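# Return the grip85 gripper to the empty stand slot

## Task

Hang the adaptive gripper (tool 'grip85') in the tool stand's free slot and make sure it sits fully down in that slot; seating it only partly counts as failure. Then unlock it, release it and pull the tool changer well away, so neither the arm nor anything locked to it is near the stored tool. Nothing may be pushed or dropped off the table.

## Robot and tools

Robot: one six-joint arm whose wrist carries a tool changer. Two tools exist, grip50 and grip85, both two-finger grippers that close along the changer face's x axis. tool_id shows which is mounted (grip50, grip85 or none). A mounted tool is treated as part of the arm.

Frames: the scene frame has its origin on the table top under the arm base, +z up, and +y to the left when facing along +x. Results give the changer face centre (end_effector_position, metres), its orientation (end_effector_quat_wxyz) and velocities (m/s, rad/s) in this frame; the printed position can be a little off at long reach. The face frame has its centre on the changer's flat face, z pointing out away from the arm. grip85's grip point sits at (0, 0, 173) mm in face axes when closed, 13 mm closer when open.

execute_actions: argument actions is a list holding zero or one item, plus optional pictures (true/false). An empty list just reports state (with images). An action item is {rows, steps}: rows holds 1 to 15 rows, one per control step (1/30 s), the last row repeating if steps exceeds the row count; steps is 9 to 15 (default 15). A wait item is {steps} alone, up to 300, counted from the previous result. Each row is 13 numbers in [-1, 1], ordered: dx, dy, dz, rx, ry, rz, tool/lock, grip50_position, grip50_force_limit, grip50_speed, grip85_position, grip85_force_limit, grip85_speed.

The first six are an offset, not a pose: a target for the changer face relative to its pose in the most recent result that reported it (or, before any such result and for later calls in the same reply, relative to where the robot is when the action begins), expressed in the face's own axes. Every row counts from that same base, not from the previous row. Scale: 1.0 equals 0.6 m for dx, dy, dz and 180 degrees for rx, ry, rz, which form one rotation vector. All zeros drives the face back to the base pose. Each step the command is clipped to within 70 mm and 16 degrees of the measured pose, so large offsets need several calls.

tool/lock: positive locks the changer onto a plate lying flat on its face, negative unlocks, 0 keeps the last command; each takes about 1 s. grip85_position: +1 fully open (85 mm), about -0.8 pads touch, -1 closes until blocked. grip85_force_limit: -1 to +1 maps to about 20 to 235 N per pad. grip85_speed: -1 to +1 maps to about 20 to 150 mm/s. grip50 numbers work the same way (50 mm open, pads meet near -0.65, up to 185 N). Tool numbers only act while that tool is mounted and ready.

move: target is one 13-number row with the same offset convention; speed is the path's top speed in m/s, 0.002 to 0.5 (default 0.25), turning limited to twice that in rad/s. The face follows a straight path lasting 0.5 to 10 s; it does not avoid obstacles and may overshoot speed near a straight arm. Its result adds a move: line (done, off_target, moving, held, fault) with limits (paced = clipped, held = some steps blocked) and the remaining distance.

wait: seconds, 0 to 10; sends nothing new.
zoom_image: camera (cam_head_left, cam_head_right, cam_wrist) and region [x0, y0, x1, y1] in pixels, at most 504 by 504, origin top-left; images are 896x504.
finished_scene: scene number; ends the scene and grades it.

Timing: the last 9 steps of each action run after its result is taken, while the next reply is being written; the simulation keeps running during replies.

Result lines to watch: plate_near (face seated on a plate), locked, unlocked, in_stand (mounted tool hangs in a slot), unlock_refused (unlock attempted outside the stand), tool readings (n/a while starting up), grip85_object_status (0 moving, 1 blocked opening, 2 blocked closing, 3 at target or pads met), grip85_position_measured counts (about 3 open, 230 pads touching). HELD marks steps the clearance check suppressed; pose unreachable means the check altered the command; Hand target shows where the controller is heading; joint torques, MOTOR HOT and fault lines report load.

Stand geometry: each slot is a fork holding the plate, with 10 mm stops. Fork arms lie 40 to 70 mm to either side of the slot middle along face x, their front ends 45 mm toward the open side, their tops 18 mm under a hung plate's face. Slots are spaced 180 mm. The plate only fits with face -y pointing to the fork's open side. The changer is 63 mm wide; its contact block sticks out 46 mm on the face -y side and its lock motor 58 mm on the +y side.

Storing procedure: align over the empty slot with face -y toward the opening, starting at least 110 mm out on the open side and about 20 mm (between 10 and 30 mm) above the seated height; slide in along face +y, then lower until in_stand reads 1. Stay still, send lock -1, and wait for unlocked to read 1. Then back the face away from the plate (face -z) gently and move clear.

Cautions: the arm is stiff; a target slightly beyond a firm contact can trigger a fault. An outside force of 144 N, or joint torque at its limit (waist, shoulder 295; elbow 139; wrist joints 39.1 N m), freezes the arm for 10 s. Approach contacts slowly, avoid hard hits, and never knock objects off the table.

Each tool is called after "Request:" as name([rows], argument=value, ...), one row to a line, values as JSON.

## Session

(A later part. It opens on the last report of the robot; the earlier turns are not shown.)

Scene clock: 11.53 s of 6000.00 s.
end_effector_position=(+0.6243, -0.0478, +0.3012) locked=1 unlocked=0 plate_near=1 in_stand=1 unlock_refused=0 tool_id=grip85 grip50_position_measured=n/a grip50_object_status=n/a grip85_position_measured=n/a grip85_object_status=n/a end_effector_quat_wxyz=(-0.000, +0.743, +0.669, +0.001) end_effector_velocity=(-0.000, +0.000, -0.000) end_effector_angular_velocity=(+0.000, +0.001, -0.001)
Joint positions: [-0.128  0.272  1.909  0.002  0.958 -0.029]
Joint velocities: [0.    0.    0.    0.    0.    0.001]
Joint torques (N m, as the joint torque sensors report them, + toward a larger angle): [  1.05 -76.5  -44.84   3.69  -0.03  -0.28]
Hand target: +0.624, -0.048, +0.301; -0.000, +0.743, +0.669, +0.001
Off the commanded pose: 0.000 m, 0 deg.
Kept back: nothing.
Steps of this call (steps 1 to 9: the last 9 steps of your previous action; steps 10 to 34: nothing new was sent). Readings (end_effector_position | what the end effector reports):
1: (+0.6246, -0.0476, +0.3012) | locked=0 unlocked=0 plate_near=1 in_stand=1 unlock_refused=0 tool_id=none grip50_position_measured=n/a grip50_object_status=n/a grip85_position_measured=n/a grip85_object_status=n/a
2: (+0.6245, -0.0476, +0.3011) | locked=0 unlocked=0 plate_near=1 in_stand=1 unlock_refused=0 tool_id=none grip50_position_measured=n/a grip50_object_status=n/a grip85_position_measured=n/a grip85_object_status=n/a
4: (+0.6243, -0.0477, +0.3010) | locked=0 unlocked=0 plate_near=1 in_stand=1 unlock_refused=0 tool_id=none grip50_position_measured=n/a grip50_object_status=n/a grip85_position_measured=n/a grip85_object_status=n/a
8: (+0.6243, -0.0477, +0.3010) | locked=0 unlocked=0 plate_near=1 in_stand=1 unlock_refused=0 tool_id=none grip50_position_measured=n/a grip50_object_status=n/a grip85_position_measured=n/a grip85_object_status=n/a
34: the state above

Request:
move(target=[0,0,-0.032,0,0,0,0,0,0,0,1,0,1], speed=0.08)

Request:
move(target=[0,-0.2,0,0,0,0,0,0,0,0,1,0,1], speed=0.25)

Request:
move(target=[-0.3,0,0,0,0,0,0,0,0,0,1,0,1], speed=0.3)

Request:
move(target=[0,0.199,0,0,0,0,0,0,0,0,1,0,1], speed=0.15)

Scene clock: 12.70 s of 6000.00 s.
end_effector_position=(+0.6243, -0.0478, +0.3204) locked=1 unlocked=0 plate_near=1 in_stand=0 unlock_refused=0 tool_id=grip85 grip50_position_measured=n/a grip50_object_status=n/a grip85_position_measured=n/a grip85_object_status=n/a end_effector_quat_wxyz=(-0.000, +0.743, +0.669, +0.001) end_effector_velocity=(-0.000, -0.000, +0.000) end_effector_angular_velocity=(+0.000, -0.000, -0.000)
Joint positions: [-0.128  0.254  1.893  0.002  0.993 -0.029]
Joint velocities: [-0. -0. -0.  0.  0. -0.]
Joint torques (N m, as the joint torque sensors report them, + toward a larger angle): [  2.39 -75.81 -45.94   3.87  -0.12  -0.13]
Hand target: +0.624, -0.048, +0.320; -0.000, +0.743, +0.669, +0.001
Off the commanded pose: 0.000 m, 0 deg.
Kept back: nothing.
move: done
camera_calibration (this result's frames):
cam_wrist: T_world_to_cam=[[0.0640144, 0.997448, 0.0316074, -0.00892966], [0.945989, -0.0707376, 0.316386, -0.639873], [0.317815, 0.00964703, -0.948104, 0.148941], [0, 0, 0, 1]] pos_world=[0.558549, -0.0377931, 0.343941]

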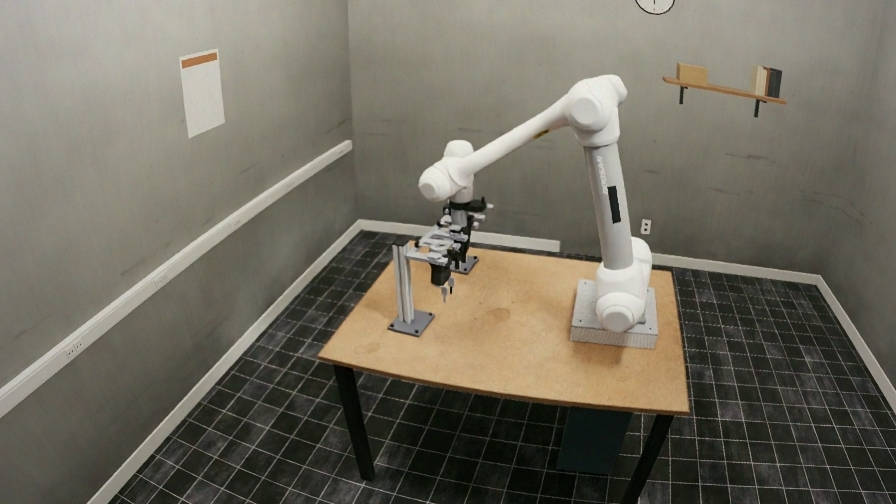

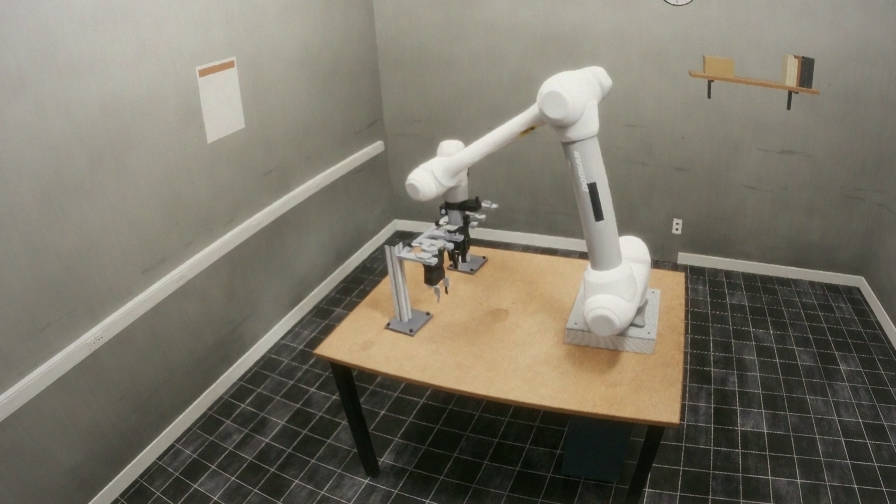

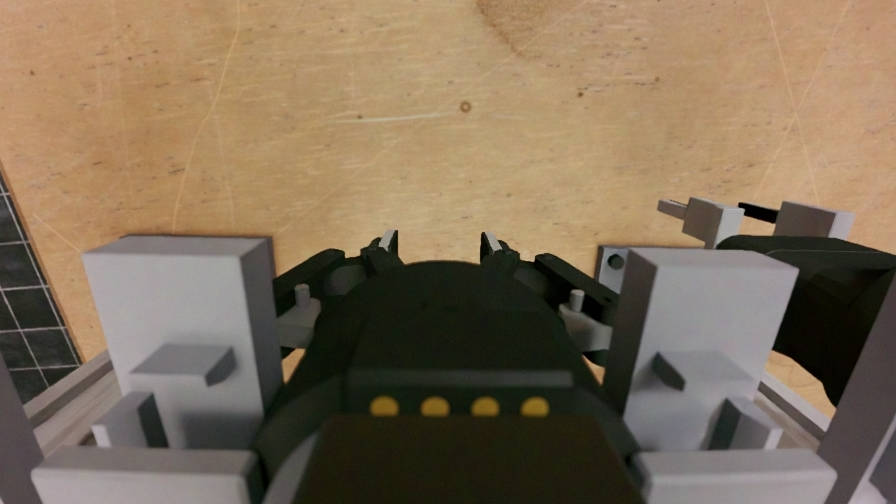

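Scene clock: 13.60 s of 6000.00 s.
end_effector_position=(+0.5050, -0.0354, +0.3206) locked=1 unlocked=0 plate_near=1 in_stand=0 unlock_refused=0 tool_id=grip85 grip50_position_measured=n/a grip50_object_status=n/a grip85_position_measured=n/a grip85_object_status=n/a end_effector_quat_wxyz=(-0.000, +0.743, +0.669, +0.001) end_effector_velocity=(-0.001, +0.000, -0.000) end_effector_angular_velocity=(+0.000, +0.000, -0.000)
Joint positions: [-0.134  0.077  2.108  0.002  0.954 -0.035]
Joint velocities: [ 0.    -0.001  0.001  0.    -0.     0.   ]
Joint torques (N m, as the joint torque sensors report them, + toward a larger angle): [  1.2  -54.02 -44.66   3.66  -0.11  -0.22]
Hand target: +0.505, -0.035, +0.321; -0.000, +0.743, +0.669, +0.001
Off the commanded pose: 0.000 m, 0 deg.
Kept back: nothing.
move: done
camera_calibration (this result's frames):
cam_wrist: T_world_to_cam=[[0.0639616, 0.997455, 0.031516, -0.0136404], [0.945942, -0.07066, 0.316544, -0.52626], [0.317965, 0.0095657, -0.948054, 0.18679], [0, 0, 0, 1]] pos_world=[0.439291, -0.0253666, 0.344102]

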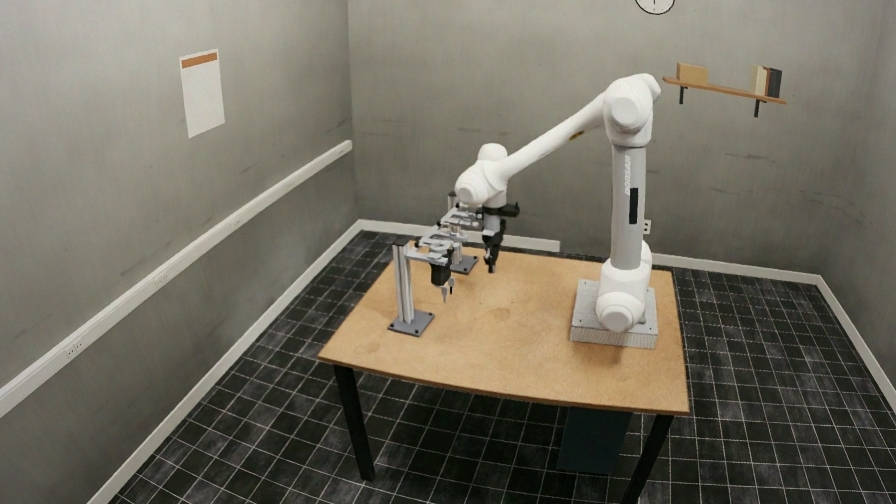

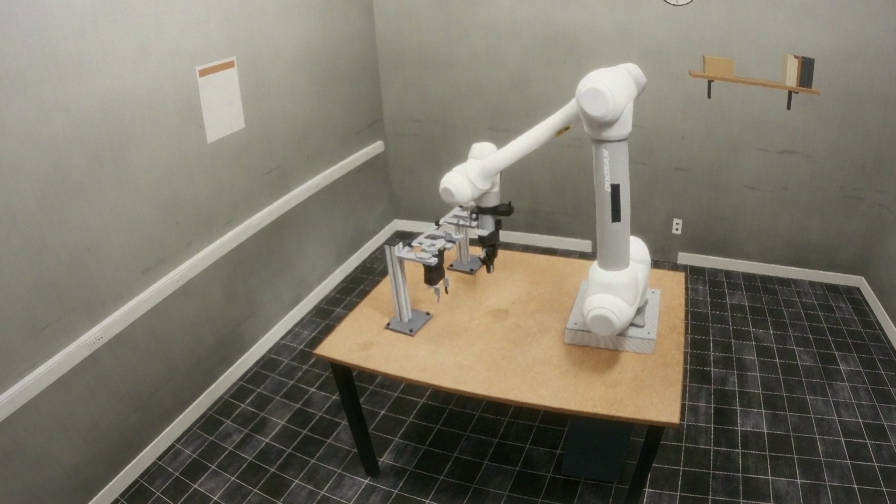

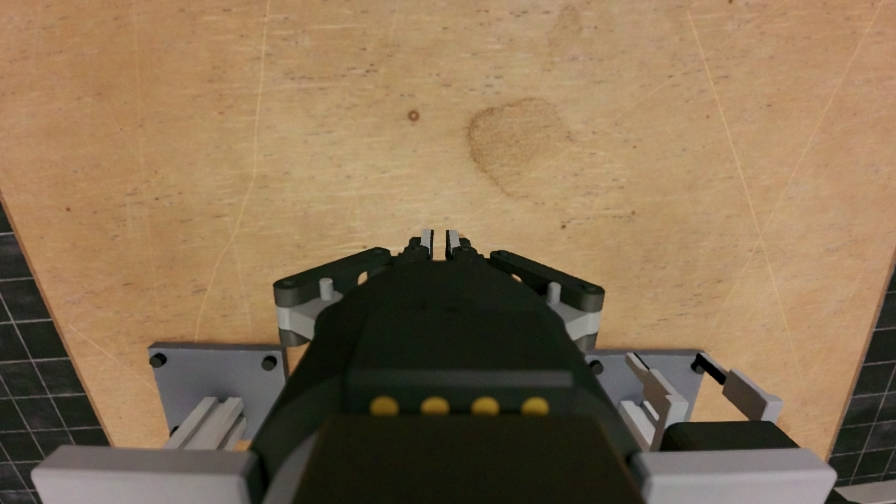

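Scene clock: 14.63 s of 6000.00 s.
end_effector_position=(+0.4862, -0.2146, +0.3203) locked=1 unlocked=0 plate_near=1 in_stand=0 unlock_refused=0 tool_id=grip85 grip50_position_measured=n/a grip50_object_status=n/a grip85_position_measured=n/a grip85_object_status=n/a end_effector_quat_wxyz=(+0.000, +0.743, +0.669, +0.001) end_effector_velocity=(+0.000, -0.001, +0.001) end_effector_angular_velocity=(-0.000, -0.001, -0.000)
Joint positions: [-0.477  0.116  2.065  0.002  0.959 -0.378]
Joint velocities: [-0.001 -0.    -0.001  0.    -0.    -0.001]
Joint torques (N m, as the joint torque sensors report them, + toward a larger angle): [  4.47 -57.87 -45.96   3.66   0.14  -0.31]
Hand target: +0.486, -0.215, +0.320; +0.000, +0.743, +0.669, +0.001
Off the commanded pose: 0.000 m, 0 deg.
Kept back: nothing.
move: done
camera_calibration (this result's frames):
cam_wrist: T_world_to_cam=[[0.0638831, 0.997473, 0.0310816, 0.166567], [0.946008, -0.070446, 0.316396, -0.520975], [0.317786, 0.00919105, -0.948118, 0.194207], [0, 0, 0, 1]] pos_world=[0.420489, -0.204632, 0.343788]

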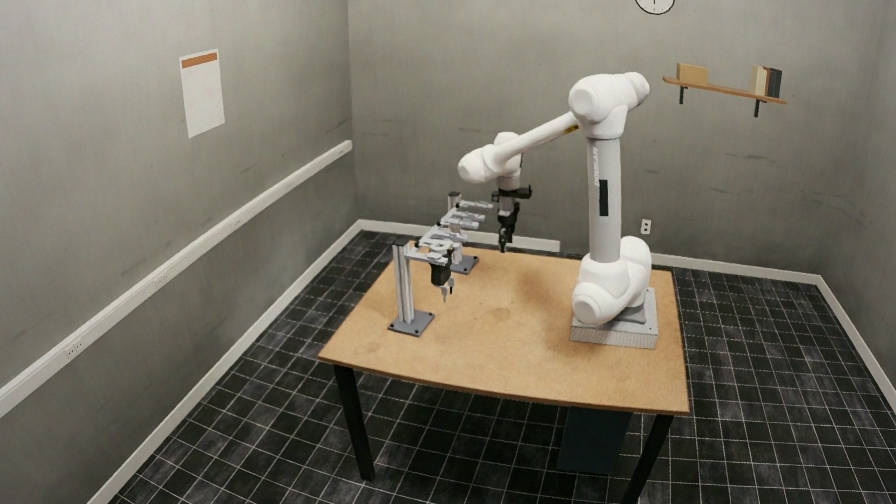

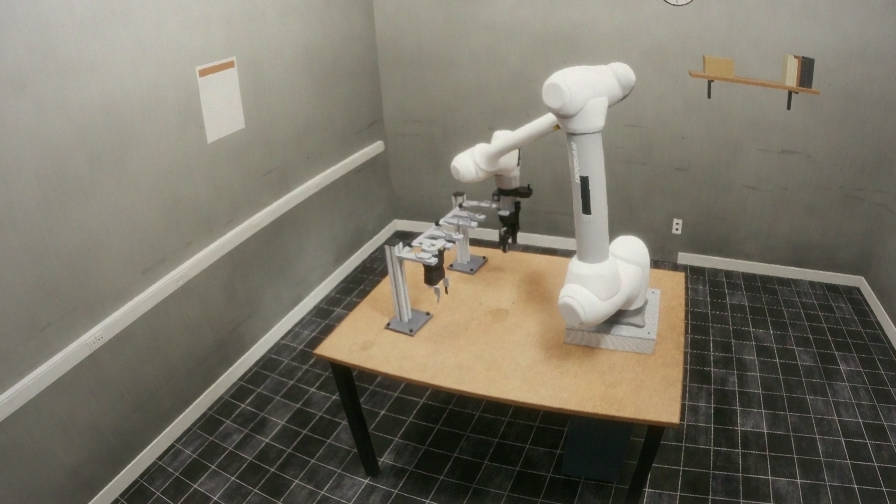

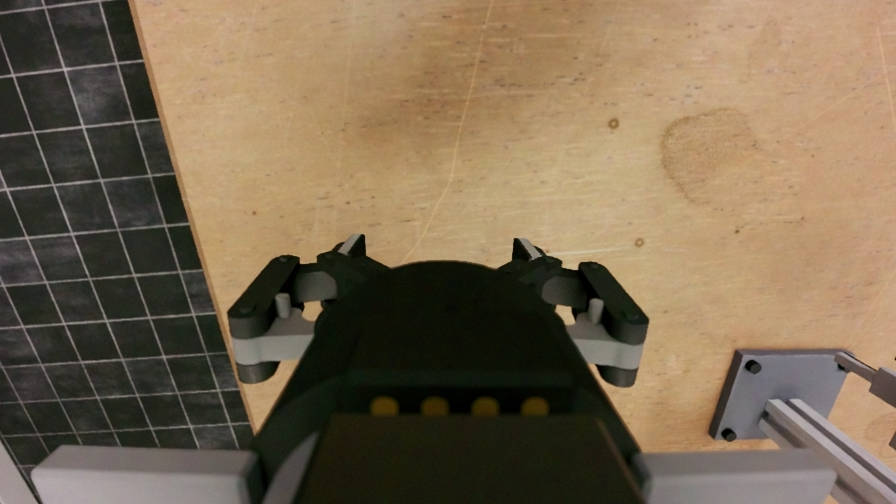

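Scene clock: 15.80 s of 6000.00 s.
end_effector_position=(+0.6049, -0.2270, +0.3201) locked=1 unlocked=0 plate_near=1 in_stand=0 unlock_refused=0 tool_id=grip85 grip50_position_measured=n/a grip50_object_status=n/a grip85_position_measured=3 grip85_object_status=3 end_effector_quat_wxyz=(+0.000, +0.743, +0.669, +0.001) end_effector_velocity=(+0.001, -0.000, +0.000) end_effector_angular_velocity=(-0.000, -0.001, +0.000)
Joint positions: [-0.408  0.283  1.854  0.002  1.003 -0.309]
Joint velocities: [ 0.     0.001 -0.002 -0.    -0.     0.   ]
Joint torques (N m, as the joint torque sensors report them, + toward a larger angle): [  1.81 -79.16 -46.86   3.74   0.03  -0.24]
Hand target: +0.605, -0.227, +0.320; +0.000, +0.743, +0.669, +0.001
Off the commanded pose: 0.000 m, 0 deg.
Kept back: nothing.
move: done
camera_calibration (this result's frames):
cam_wrist: T_world_to_cam=[[0.0638991, 0.99747, 0.0311596, 0.171234], [0.94599, -0.0704864, 0.316439, -0.634134], [0.317835, 0.00925655, -0.948101, 0.156429], [0, 0, 0, 1]] pos_world=[0.539224, -0.216946, 0.34364]

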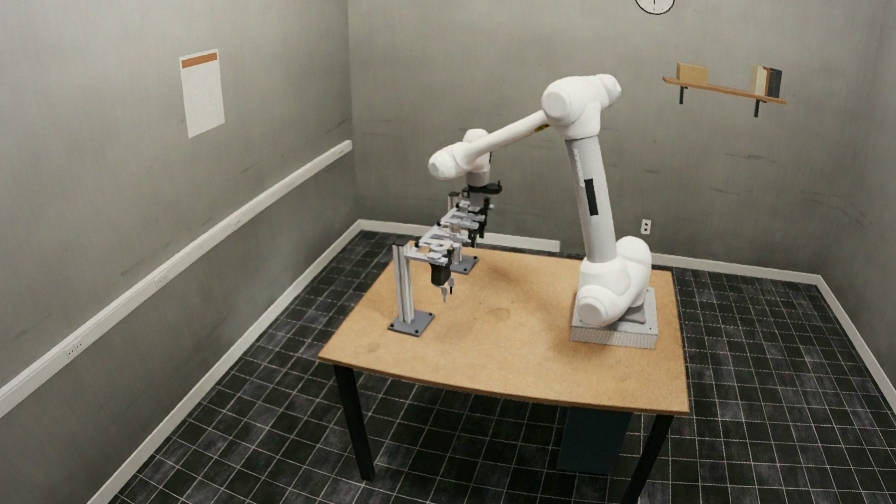

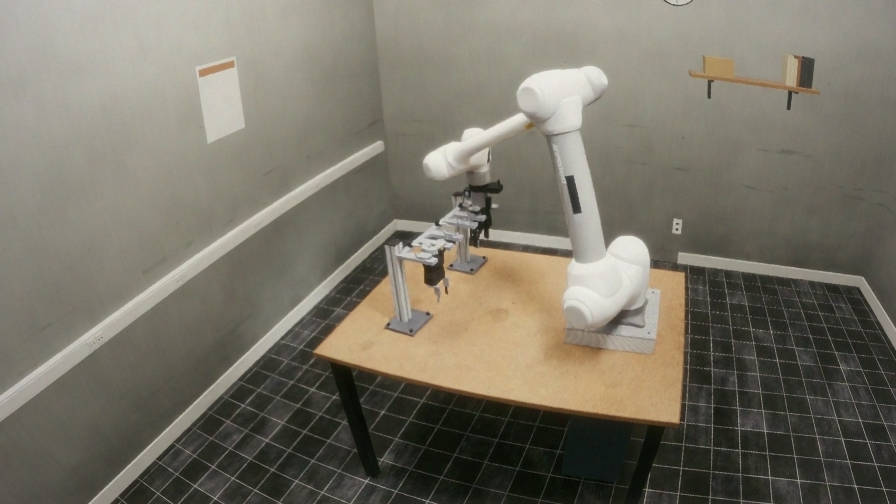

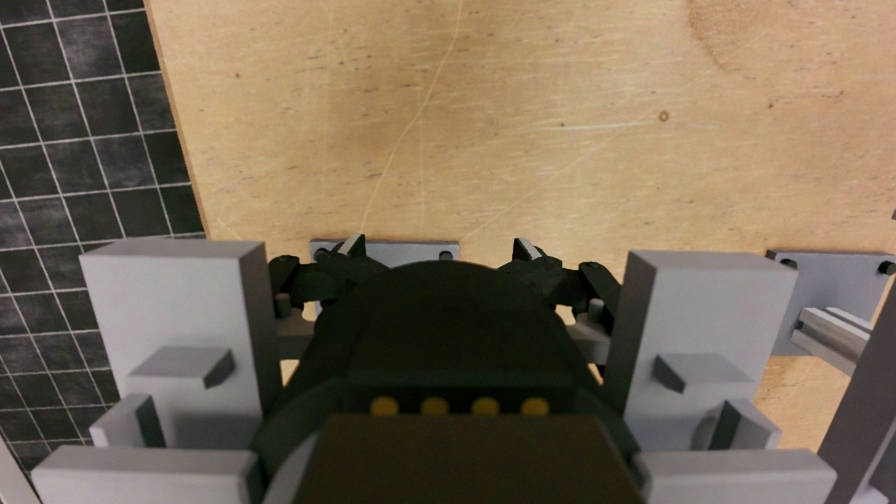

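Request:
move(target=[-0.0007,0.0005,0.012,0,0,0,0,0,0,0,1,0,1], speed=0.03)

Request:
execute_actions([
  {"rows":[[0,0,0.0005,0,0,0,0,0,0,0,1,0,1],[0,0,0.001,0,0,0,0,0,0,0,1,0,1],[0,0,0.0015,0,0,0,0,0,0,0,1,0,1],[0,0,0.002,0,0,0,0,0,0,0,1,0,1],[0,0,0.0025,0,0,0,0,0,0,0,1,0,1],[0,0,0.003,0,0,0,0,0,0,0,1,0,1],[0,0,0.0035,0,0,0,0,0,0,0,1,0,1],[0,0,0.004,0,0,0,0,0,0,0,1,0,1]],"steps":9},
])

Request:
execute_actions([
  {"steps":15},
])

Scene clock: 17.00 s of 6000.00 s.
end_effector_position=(+0.6052, -0.2274, +0.3129) locked=1 unlocked=0 plate_near=1 in_stand=0 unlock_refused=0 tool_id=grip85 grip50_position_measured=n/a grip50_object_status=n/a grip85_position_measured=3 grip85_object_status=3 end_effector_quat_wxyz=(+0.000, +0.743, +0.669, +0.001) end_effector_velocity=(-0.000, -0.000, +0.001) end_effector_angular_velocity=(-0.001, -0.001, +0.002)
Joint positions: [-0.409  0.29   1.86   0.002  0.991 -0.31 ]
Joint velocities: [-0.    -0.001  0.     0.    -0.001 -0.002]
Joint torques (N m, as the joint torque sensors report them, + toward a larger angle): [  2.07 -79.5  -46.02   3.69  -0.06  -0.22]
Hand target: +0.605, -0.227, +0.313; +0.000, +0.743, +0.669, +0.001
Off the commanded pose: 0.000 m, 0 deg.
Kept back: nothing.
move: done
camera_calibration (this result's frames):
cam_wrist: T_world_to_cam=[[0.0638933, 0.997471, 0.0311381, 0.171887], [0.945991, -0.070474, 0.316441, -0.632129], [0.317835, 0.00923789, -0.948101, 0.149534], [0, 0, 0, 1]] pos_world=[0.539479, -0.217382, 0.336452]

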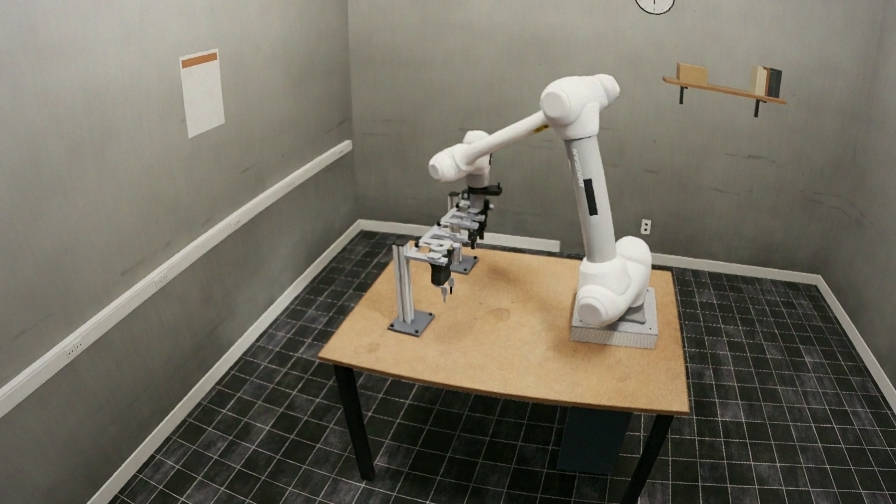

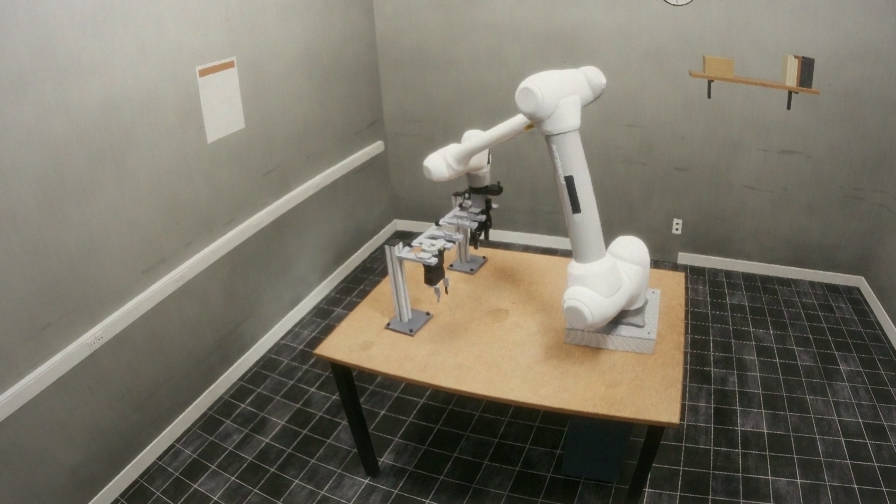

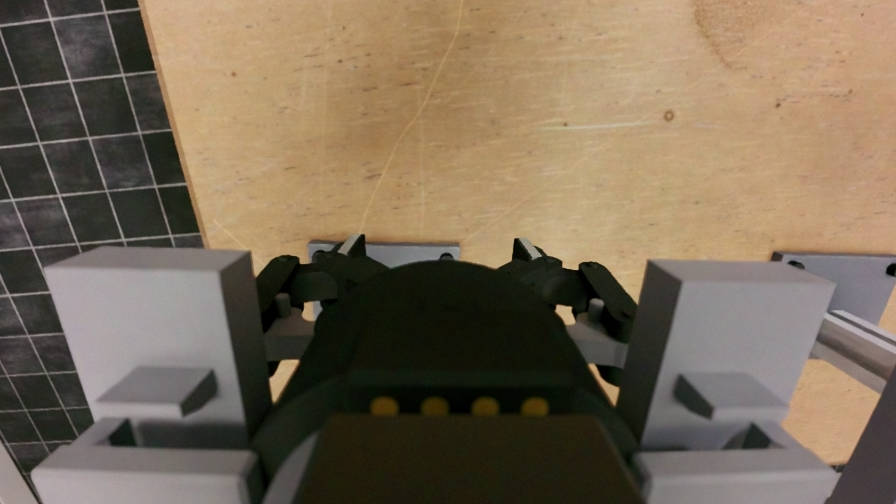

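Scene clock: 17.03 s of 6000.00 s.
end_effector_position=(+0.6052, -0.2274, +0.3129) locked=1 unlocked=0 plate_near=1 in_stand=0 unlock_refused=0 tool_id=grip85 grip50_position_measured=n/a grip50_object_status=n/a grip85_position_measured=3 grip85_object_status=3 end_effector_quat_wxyz=(+0.000, +0.743, +0.669, +0.001) end_effector_velocity=(+0.000, -0.000, -0.000) end_effector_angular_velocity=(+0.000, -0.000, +0.000)
Joint positions: [-0.409  0.29   1.86   0.002  0.991 -0.31 ]
Joint velocities: [ 0.  0. -0.  0. -0. -0.]
Joint torques (N m, as the joint torque sensors report them, + toward a larger angle): [  1.48 -80.04 -46.04   3.91   0.04  -0.11]
Kept back: the last 9 steps of this action, its rows measured from the state above.
Steps of this call (step 1: nothing new was sent). Readings (end_effector_position | what the end effector reports):
1: the state above

Scene clock: 17.53 s of 6000.00 s.
end_effector_position=(+0.6052, -0.2274, +0.3105) locked=1 unlocked=0 plate_near=1 in_stand=0 unlock_refused=0 tool_id=grip85 grip50_position_measured=n/a grip50_object_status=n/a grip85_position_measured=3 grip85_object_status=3 end_effector_quat_wxyz=(+0.000, +0.743, +0.669, +0.001) end_effector_velocity=(+0.000, -0.000, +0.001) end_effector_angular_velocity=(-0.001, -0.001, +0.000)
Joint positions: [-0.409  0.292  1.862  0.002  0.986 -0.31 ]
Joint velocities: [-0.    -0.001 -0.001 -0.    -0.    -0.   ]
Joint torques (N m, as the joint torque sensors report them, + toward a larger angle): [  0.2  -80.36 -45.95   3.67   0.07  -0.17]
Hand target: +0.605, -0.227, +0.311; +0.000, +0.743, +0.669, +0.001
Off the commanded pose: 0.000 m, 0 deg.
Kept back: nothing.
Steps of this call (steps 1 to 9: the last 9 steps of your previous action; steps 10 to 15: nothing new was sent). Readings (end_effector_position | what the end effector reports):
1: (+0.6052, -0.2274, +0.3129) | locked=1 unlocked=0 plate_near=1 in_stand=0 unlock_refused=0 tool_id=grip85 grip50_position_measured=n/a grip50_object_status=n/a grip85_position_measured=3 grip85_object_status=3
2: (+0.6052, -0.2274, +0.3128) | locked=1 unlocked=0 plate_near=1 in_stand=0 unlock_refused=0 tool_id=grip85 grip50_position_measured=n/a grip50_object_status=n/a grip85_position_measured=3 grip85_object_status=3
4: (+0.6052, -0.2274, +0.3123) | locked=1 unlocked=0 plate_near=1 in_stand=0 unlock_refused=0 tool_id=grip85 grip50_position_measured=n/a grip50_object_status=n/a grip85_position_measured=3 grip85_object_status=3
8: (+0.6052, -0.2274, +0.3111) | locked=1 unlocked=0 plate_near=1 in_stand=0 unlock_refused=0 tool_id=grip85 grip50_position_measured=n/a grip50_object_status=n/a grip85_position_measured=3 grip85_object_status=3
15: the state above

Request:
execute_actions([
  {"rows":[[0,0,0.0005,0,0,0,0,0,0,0,1,0,1],[0,0,0.001,0,0,0,0,0,0,0,1,0,1],[0,0,0.0015,0,0,0,0,0,0,0,1,0,1],[0,0,0.002,0,0,0,0,0,0,0,1,0,1],[0,0,0.0025,0,0,0,0,0,0,0,1,0,1],[0,0,0.003,0,0,0,0,0,0,0,1,0,1],[0,0,0.0035,0,0,0,0,0,0,0,1,0,1]],"steps":9},
])

Request:
execute_actions([
  {"steps":14},
])

Scene clock: 17.83 s of 6000.00 s.
end_effector_position=(+0.6052, -0.2274, +0.3105) locked=1 unlocked=0 plate_near=1 in_stand=0 unlock_refused=0 tool_id=grip85 grip50_position_measured=n/a grip50_object_status=n/a grip85_position_measured=3 grip85_object_status=3 end_effector_quat_wxyz=(+0.000, +0.743, +0.669, +0.001) end_effector_velocity=(-0.000, +0.000, -0.000) end_effector_angular_velocity=(+0.000, +0.000, -0.000)
Joint positions: [-0.409  0.292  1.862  0.002  0.986 -0.31 ]
Joint velocities: [ 0. -0.  0. -0. -0.  0.]
Joint torques (N m, as the joint torque sensors report them, + toward a larger angle): [  2.25 -80.26 -45.88   3.74   0.01  -0.12]
Kept back: the last 9 steps of this action.
Steps of this call (steps 1 to 9: nothing new was sent). Readings (end_effector_position | what the end effector reports):
1: (+0.6052, -0.2274, +0.3105) | locked=1 unlocked=0 plate_near=1 in_stand=0 unlock_refused=0 tool_id=grip85 grip50_position_measured=n/a grip50_object_status=n/a grip85_position_measured=3 grip85_object_status=3
2: (+0.6052, -0.2274, +0.3105) | locked=1 unlocked=0 plate_near=1 in_stand=0 unlock_refused=0 tool_id=grip85 grip50_position_measured=n/a grip50_object_status=n/a grip85_position_measured=3 grip85_object_status=3
4: (+0.6052, -0.2274, +0.3105) | locked=1 unlocked=0 plate_near=1 in_stand=0 unlock_refused=0 tool_id=grip85 grip50_position_measured=n/a grip50_object_status=n/a grip85_position_measured=3 grip85_object_status=3
8: (+0.6052, -0.2274, +0.3105) | locked=1 unlocked=0 plate_near=1 in_stand=0 unlock_refused=0 tool_id=grip85 grip50_position_measured=n/a grip50_object_status=n/a grip85_position_measured=3 grip85_object_status=3
9: the state above

Scene clock: 18.30 s of 6000.00 s.
end_effector_position=(+0.6052, -0.2274, +0.3085) locked=1 unlocked=0 plate_near=1 in_stand=0 unlock_refused=0 tool_id=grip85 grip50_position_measured=n/a grip50_object_status=n/a grip85_position_measured=3 grip85_object_status=3 end_effector_quat_wxyz=(+0.000, +0.743, +0.669, +0.001) end_effector_velocity=(-0.000, -0.000, -0.001) end_effector_angular_velocity=(+0.001, +0.002, -0.000)
Joint positions: [-0.409  0.294  1.864  0.002  0.982 -0.31 ]
Joint velocities: [-0.     0.001  0.     0.    -0.     0.   ]
Joint torques (N m, as the joint torque sensors report them, + toward a larger angle): [  2.23 -80.18 -46.17   3.78   0.04  -0.25]
Hand target: +0.605, -0.227, +0.308; +0.000, +0.743, +0.669, +0.001
Off the commanded pose: 0.000 m, 0 deg.
Kept back: nothing.
Steps of this call (steps 1 to 9: the last 9 steps of your previous action; steps 10 to 14: nothing new was sent). Readings (end_effector_position | what the end effector reports):
1: (+0.6052, -0.2274, +0.3105) | locked=1 unlocked=0 plate_near=1 in_stand=0 unlock_refused=0 tool_id=grip85 grip50_position_measured=n/a grip50_object_status=n/a grip85_position_measured=3 grip85_object_status=3
2: (+0.6052, -0.2274, +0.3104) | locked=1 unlocked=0 plate_near=1 in_stand=0 unlock_refused=0 tool_id=grip85 grip50_position_measured=n/a grip50_object_status=n/a grip85_position_measured=3 grip85_object_status=3
4: (+0.6052, -0.2274, +0.3099) | locked=1 unlocked=0 plate_near=1 in_stand=0 unlock_refused=0 tool_id=grip85 grip50_position_measured=n/a grip50_object_status=n/a grip85_position_measured=3 grip85_object_status=3
8: (+0.6052, -0.2274, +0.3088) | locked=1 unlocked=0 plate_near=1 in_stand=0 unlock_refused=0 tool_id=grip85 grip50_position_measured=n/a grip50_object_status=n/a grip85_position_measured=3 grip85_object_status=3
14: the state above

Down to ~.3017.

Request:
execute_actions([
  {"rows":[[0,0,0.001,0,0,0,0,0,0,0,1,0,1],[0,0,0.002,0,0,0,0,0,0,0,1,0,1],[0,0,0.003,0,0,0,0,0,0,0,1,0,1],[0,0,0.004,0,0,0,0,0,0,0,1,0,1],[0,0,0.005,0,0,0,0,0,0,0,1,0,1],[0,0,0.006,0,0,0,0,0,0,0,1,0,1],[0,0,0.007,0,0,0,0,0,0,0,1,0,1],[0,0,0.008,0,0,0,0,0,0,0,1,0,1],[0,0,0.0088,0,0,0,0,0,0,0,1,0,1],[0,0,0.0095,0,0,0,0,0,0,0,1,0,1],[0,0,0.0101,0,0,0,0,0,0,0,1,0,1],[0,0,0.0107,0,0,0,0,0,0,0,1,0,1],[0,0,0.0113,0,0,0,0,0,0,0,1,0,1]],"steps":13},
])

Request:
execute_actions([
  {"steps":15},
])

Scene clock: 19.97 s of 6000.00 s.
end_effector_position=(+0.6052, -0.2274, +0.3072) locked=1 unlocked=0 plate_near=1 in_stand=0 unlock_refused=0 tool_id=grip85 grip50_position_measured=n/a grip50_object_status=n/a grip85_position_measured=3 grip85_object_status=3 end_effector_quat_wxyz=(+0.000, +0.743, +0.669, +0.001) end_effector_velocity=(-0.001, +0.000, -0.017) end_effector_angular_velocity=(+0.001, +0.002, -0.001)
Joint positions: [-0.409  0.295  1.865  0.002  0.98  -0.31 ]
Joint velocities: [-0.     0.015  0.015 -0.    -0.029  0.001]
Joint torques (N m, as the joint torque sensors report them, + toward a larger angle): [  1.67 -78.19 -44.87   3.92   0.1   -0.21]
Steps of this call (steps 1 to 46: nothing new was sent; steps 47 to 50: the first 4 steps of this action). Readings (end_effector_position | what the end effector reports):
47: (+0.6052, -0.2274, +0.3084) | locked=1 unlocked=0 plate_near=1 in_stand=0 unlock_refused=0 tool_id=grip85 grip50_position_measured=n/a grip50_object_status=n/a grip85_position_measured=3 grip85_object_status=3
48: (+0.6052, -0.2274, +0.3082) | locked=1 unlocked=0 plate_near=1 in_stand=0 unlock_refused=0 tool_id=grip85 grip50_position_measured=n/a grip50_object_status=n/a grip85_position_measured=3 grip85_object_status=3
50: the state above

Scene clock: 20.47 s of 6000.00 s.
end_effector_position=(+0.6052, -0.2274, +0.3017) locked=1 unlocked=0 plate_near=1 in_stand=1 unlock_refused=0 tool_id=grip85 grip50_position_measured=n/a grip50_object_status=n/a grip85_position_measured=3 grip85_object_status=3 end_effector_quat_wxyz=(+0.000, +0.743, +0.669, +0.001) end_effector_velocity=(+0.000, +0.000, +0.000) end_effector_angular_velocity=(-0.000, -0.001, -0.000)
Joint positions: [-0.409  0.301  1.869  0.002  0.97  -0.31 ]
Joint velocities: [ 0. -0. -0.  0. -0.  0.]
Joint torques (N m, as the joint torque sensors report them, + toward a larger angle): [  1.23 -80.12 -45.02   3.87  -0.01  -0.13]
Hand target: +0.605, -0.227, +0.302; +0.000, +0.743, +0.669, +0.001
Off the commanded pose: 0.000 m, 0 deg.
Kept back: nothing.
Steps of this call (steps 1 to 9: the last 9 steps of your previous action; steps 10 to 15: nothing new was sent). Readings (end_effector_position | what the end effector reports):
1: (+0.6052, -0.2274, +0.3066) | locked=1 unlocked=0 plate_near=1 in_stand=0 unlock_refused=0 tool_id=grip85 grip50_position_measured=n/a grip50_object_status=n/a grip85_position_measured=3 grip85_object_status=3
2: (+0.6052, -0.2274, +0.3060) | locked=1 unlocked=0 plate_near=1 in_stand=0 unlock_refused=0 tool_id=grip85 grip50_position_measured=n/a grip50_object_status=n/a grip85_position_measured=3 grip85_object_status=3
4: (+0.6052, -0.2274, +0.3048) | locked=1 unlocked=0 plate_near=1 in_stand=0 unlock_refused=0 tool_id=grip85 grip50_position_measured=n/a grip50_object_status=n/a grip85_position_measured=3 grip85_object_status=3
8: (+0.6052, -0.2274, +0.3028) | locked=1 unlocked=0 plate_near=1 in_stand=1 unlock_refused=0 tool_id=grip85 grip50_position_measured=n/a grip50_object_status=n/a grip85_position_measured=3 grip85_object_status=3
15: the state above

Request:
execute_actions([
  {"rows":[[0,0,0.0005,0,0,0,0,0,0,0,1,0,1],[0,0,0.001,0,0,0,0,0,0,0,1,0,1],[0,0,0.0013,0,0,0,0,0,0,0,1,0,1],[0,0,0.0013,0,0,0,0,0,0,0,1,0,1],[0,0,0.0013,0,0,0,0,0,0,0,1,0,1],[0,0,0.0013,0,0,0,0,0,0,0,1,0,1],[0,0,0.0013,0,0,0,-1,0,0,0,1,0,1]],"steps":9},
])

Request:
execute_actions([
  {"steps":40},
])

Scene clock: 20.77 s of 6000.00 s.
end_effector_position=(+0.6052, -0.2274, +0.3017) locked=1 unlocked=0 plate_near=1 in_stand=1 unlock_refused=0 tool_id=grip85 grip50_position_measured=n/a grip50_object_status=n/a grip85_position_measured=3 grip85_object_status=3 end_effector_quat_wxyz=(+0.000, +0.743, +0.669, +0.001) end_effector_velocity=(-0.000, +0.000, +0.000) end_effector_angular_velocity=(-0.000, -0.000, +0.000)
Joint positions: [-0.409  0.301  1.869  0.002  0.97  -0.31 ]
Joint velocities: [ 0.    -0.001  0.     0.    -0.    -0.   ]
Joint torques (N m, as the joint torque sensors report them, + toward a larger angle): [  1.55 -80.83 -45.46   3.69  -0.09  -0.12]
Kept back: the last 9 steps of this action.
Steps of this call (steps 1 to 9: nothing new was sent). Readings (end_effector_position | what the end effector reports):
1: (+0.6052, -0.2274, +0.3017) | locked=1 unlocked=0 plate_near=1 in_stand=1 unlock_refused=0 tool_id=grip85 grip50_position_measured=n/a grip50_object_status=n/a grip85_position_measured=3 grip85_object_status=3
2: (+0.6052, -0.2274, +0.3017) | locked=1 unlocked=0 plate_near=1 in_stand=1 unlock_refused=0 tool_id=grip85 grip50_position_measured=n/a grip50_object_status=n/a grip85_position_measured=3 grip85_object_status=3
4: (+0.6052, -0.2274, +0.3017) | locked=1 unlocked=0 plate_near=1 in_stand=1 unlock_refused=0 tool_id=grip85 grip50_position_measured=n/a grip50_object_status=n/a grip85_position_measured=3 grip85_object_status=3
8: (+0.6052, -0.2274, +0.3017) | locked=1 unlocked=0 plate_near=1 in_stand=1 unlock_refused=0 tool_id=grip85 grip50_position_measured=n/a grip50_object_status=n/a grip85_position_measured=3 grip85_object_status=3
9: the state above

Scene clock: 22.10 s of 6000.00 s.
end_effector_position=(+0.6052, -0.2274, +0.3009) locked=0 unlocked=1 plate_near=1 in_stand=1 unlock_refused=0 tool_id=none grip50_position_measured=n/a grip50_object_status=n/a grip85_position_measured=n/a grip85_object_status=n/a end_effector_quat_wxyz=(+0.000, +0.743, +0.669, +0.001) end_effector_velocity=(+0.000, -0.000, +0.000) end_effector_angular_velocity=(-0.000, -0.000, +0.000)
Joint positions: [-0.409  0.301  1.87   0.002  0.969 -0.31 ]
Joint velocities: [-0. -0. -0. -0.  0. -0.]
Joint torques (N m, as the joint torque sensors report them, + toward a larger angle): [  1.32 -72.49 -39.01   3.63   0.02  -0.04]
Hand target: +0.605, -0.227, +0.301; +0.000, +0.743, +0.669, +0.001
Off the commanded pose: 0.000 m, 0 deg.
Kept back: nothing.
Steps of this call (steps 1 to 9: the last 9 steps of your previous action; steps 10 to 40: nothing new was sent). Readings (end_effector_position | what the end effector reports):
1: (+0.6052, -0.2274, +0.3017) | locked=1 unlocked=0 plate_near=1 in_stand=1 unlock_refused=0 tool_id=grip85 grip50_position_measured=n/a grip50_object_status=n/a grip85_position_measured=3 grip85_object_status=3
2: (+0.6052, -0.2274, +0.3015) | locked=1 unlocked=0 plate_near=1 in_stand=1 unlock_refused=0 tool_id=grip85 grip50_position_measured=n/a grip50_object_status=n/a grip85_position_measured=3 grip85_object_status=3
4: (+0.6052, -0.2274, +0.3011) | locked=1 unlocked=0 plate_near=1 in_stand=1 unlock_refused=0 tool_id=grip85 grip50_position_measured=n/a grip50_object_status=n/a grip85_position_measured=3 grip85_object_status=3
8: (+0.6051, -0.2274, +0.3008) | locked=1 unlocked=0 plate_near=1 in_stand=1 unlock_refused=0 tool_id=grip85 grip50_position_measured=n/a grip50_object_status=n/a grip85_position_measured=3 grip85_object_status=3
40: the state above

Request:
move(target=[0,0,-0.3,0,0,0,0,0,0,0,1,0,1], speed=0.2)

Scene clock: 23.60 s of 6000.00 s.
end_effector_position=(+0.6052, -0.2277, +0.4809) locked=0 unlocked=1 plate_near=0 in_stand=0 unlock_refused=0 tool_id=none grip50_position_measured=n/a grip50_object_status=n/a grip85_position_measured=n/a grip85_object_status=n/a end_effector_quat_wxyz=(+0.000, +0.743, +0.669, +0.001) end_effector_velocity=(+0.000, +0.000, +0.001) end_effector_angular_velocity=(-0.001, -0.001, +0.001)
Joint positions: [-0.409  0.175  1.675  0.002  1.29  -0.31 ]
Joint velocities: [ 0.    -0.001 -0.001 -0.     0.001 -0.001]
Joint torques (N m, as the joint torque sensors report them, + toward a larger angle): [  1.98 -64.33 -46.24   4.39   0.17  -0.24]
Hand target: +0.605, -0.228, +0.481; +0.000, +0.743, +0.669, +0.001
Off the commanded pose: 0.000 m, 0 deg.
Kept back: nothing.
move: done
camera_calibration (this result's frames):
cam_wrist: T_world_to_cam=[[0.0639539, 0.997468, 0.0311065, 0.166965], [0.946022, -0.0705205, 0.316337, -0.68531], [0.31773, 0.00919639, -0.948137, 0.308833], [0, 0, 0, 1]] pos_world=[0.539515, -0.217711, 0.504411]

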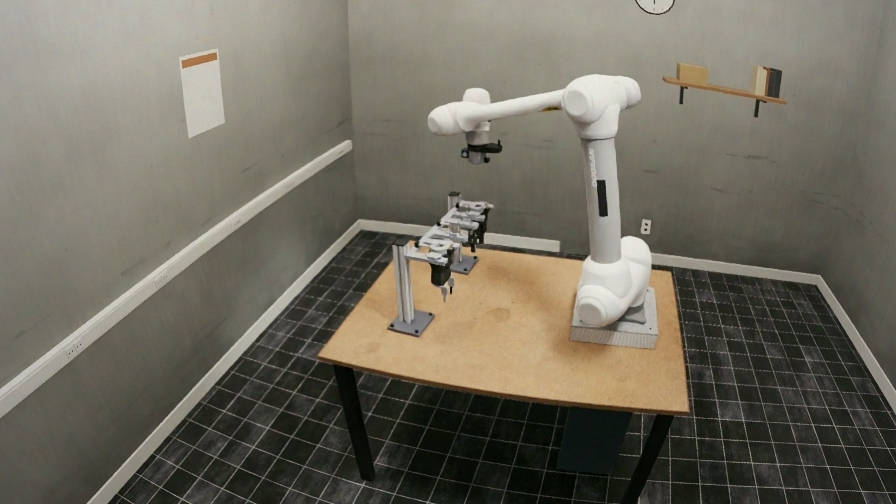

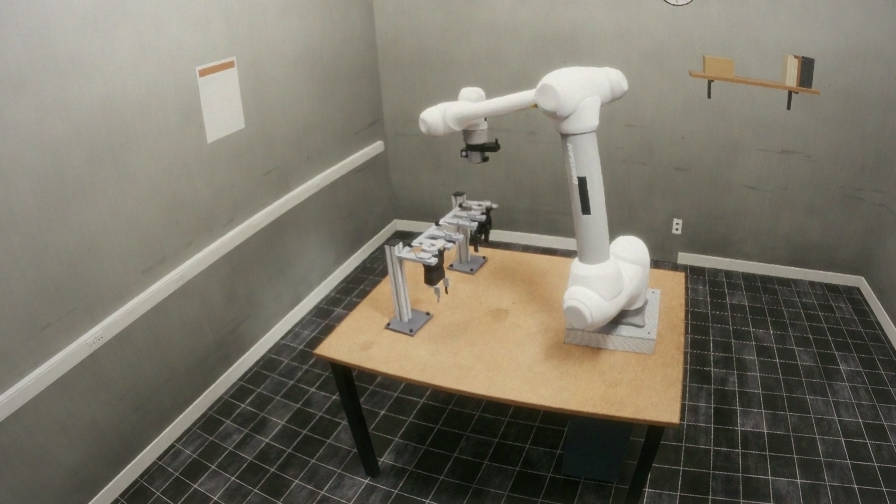

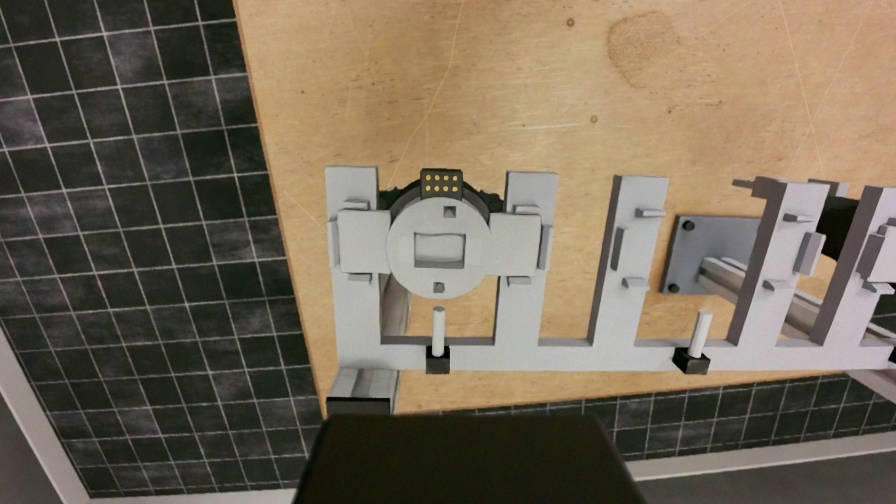

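Request:
finished_scene(scene=2)

The scene is finished: the task was done.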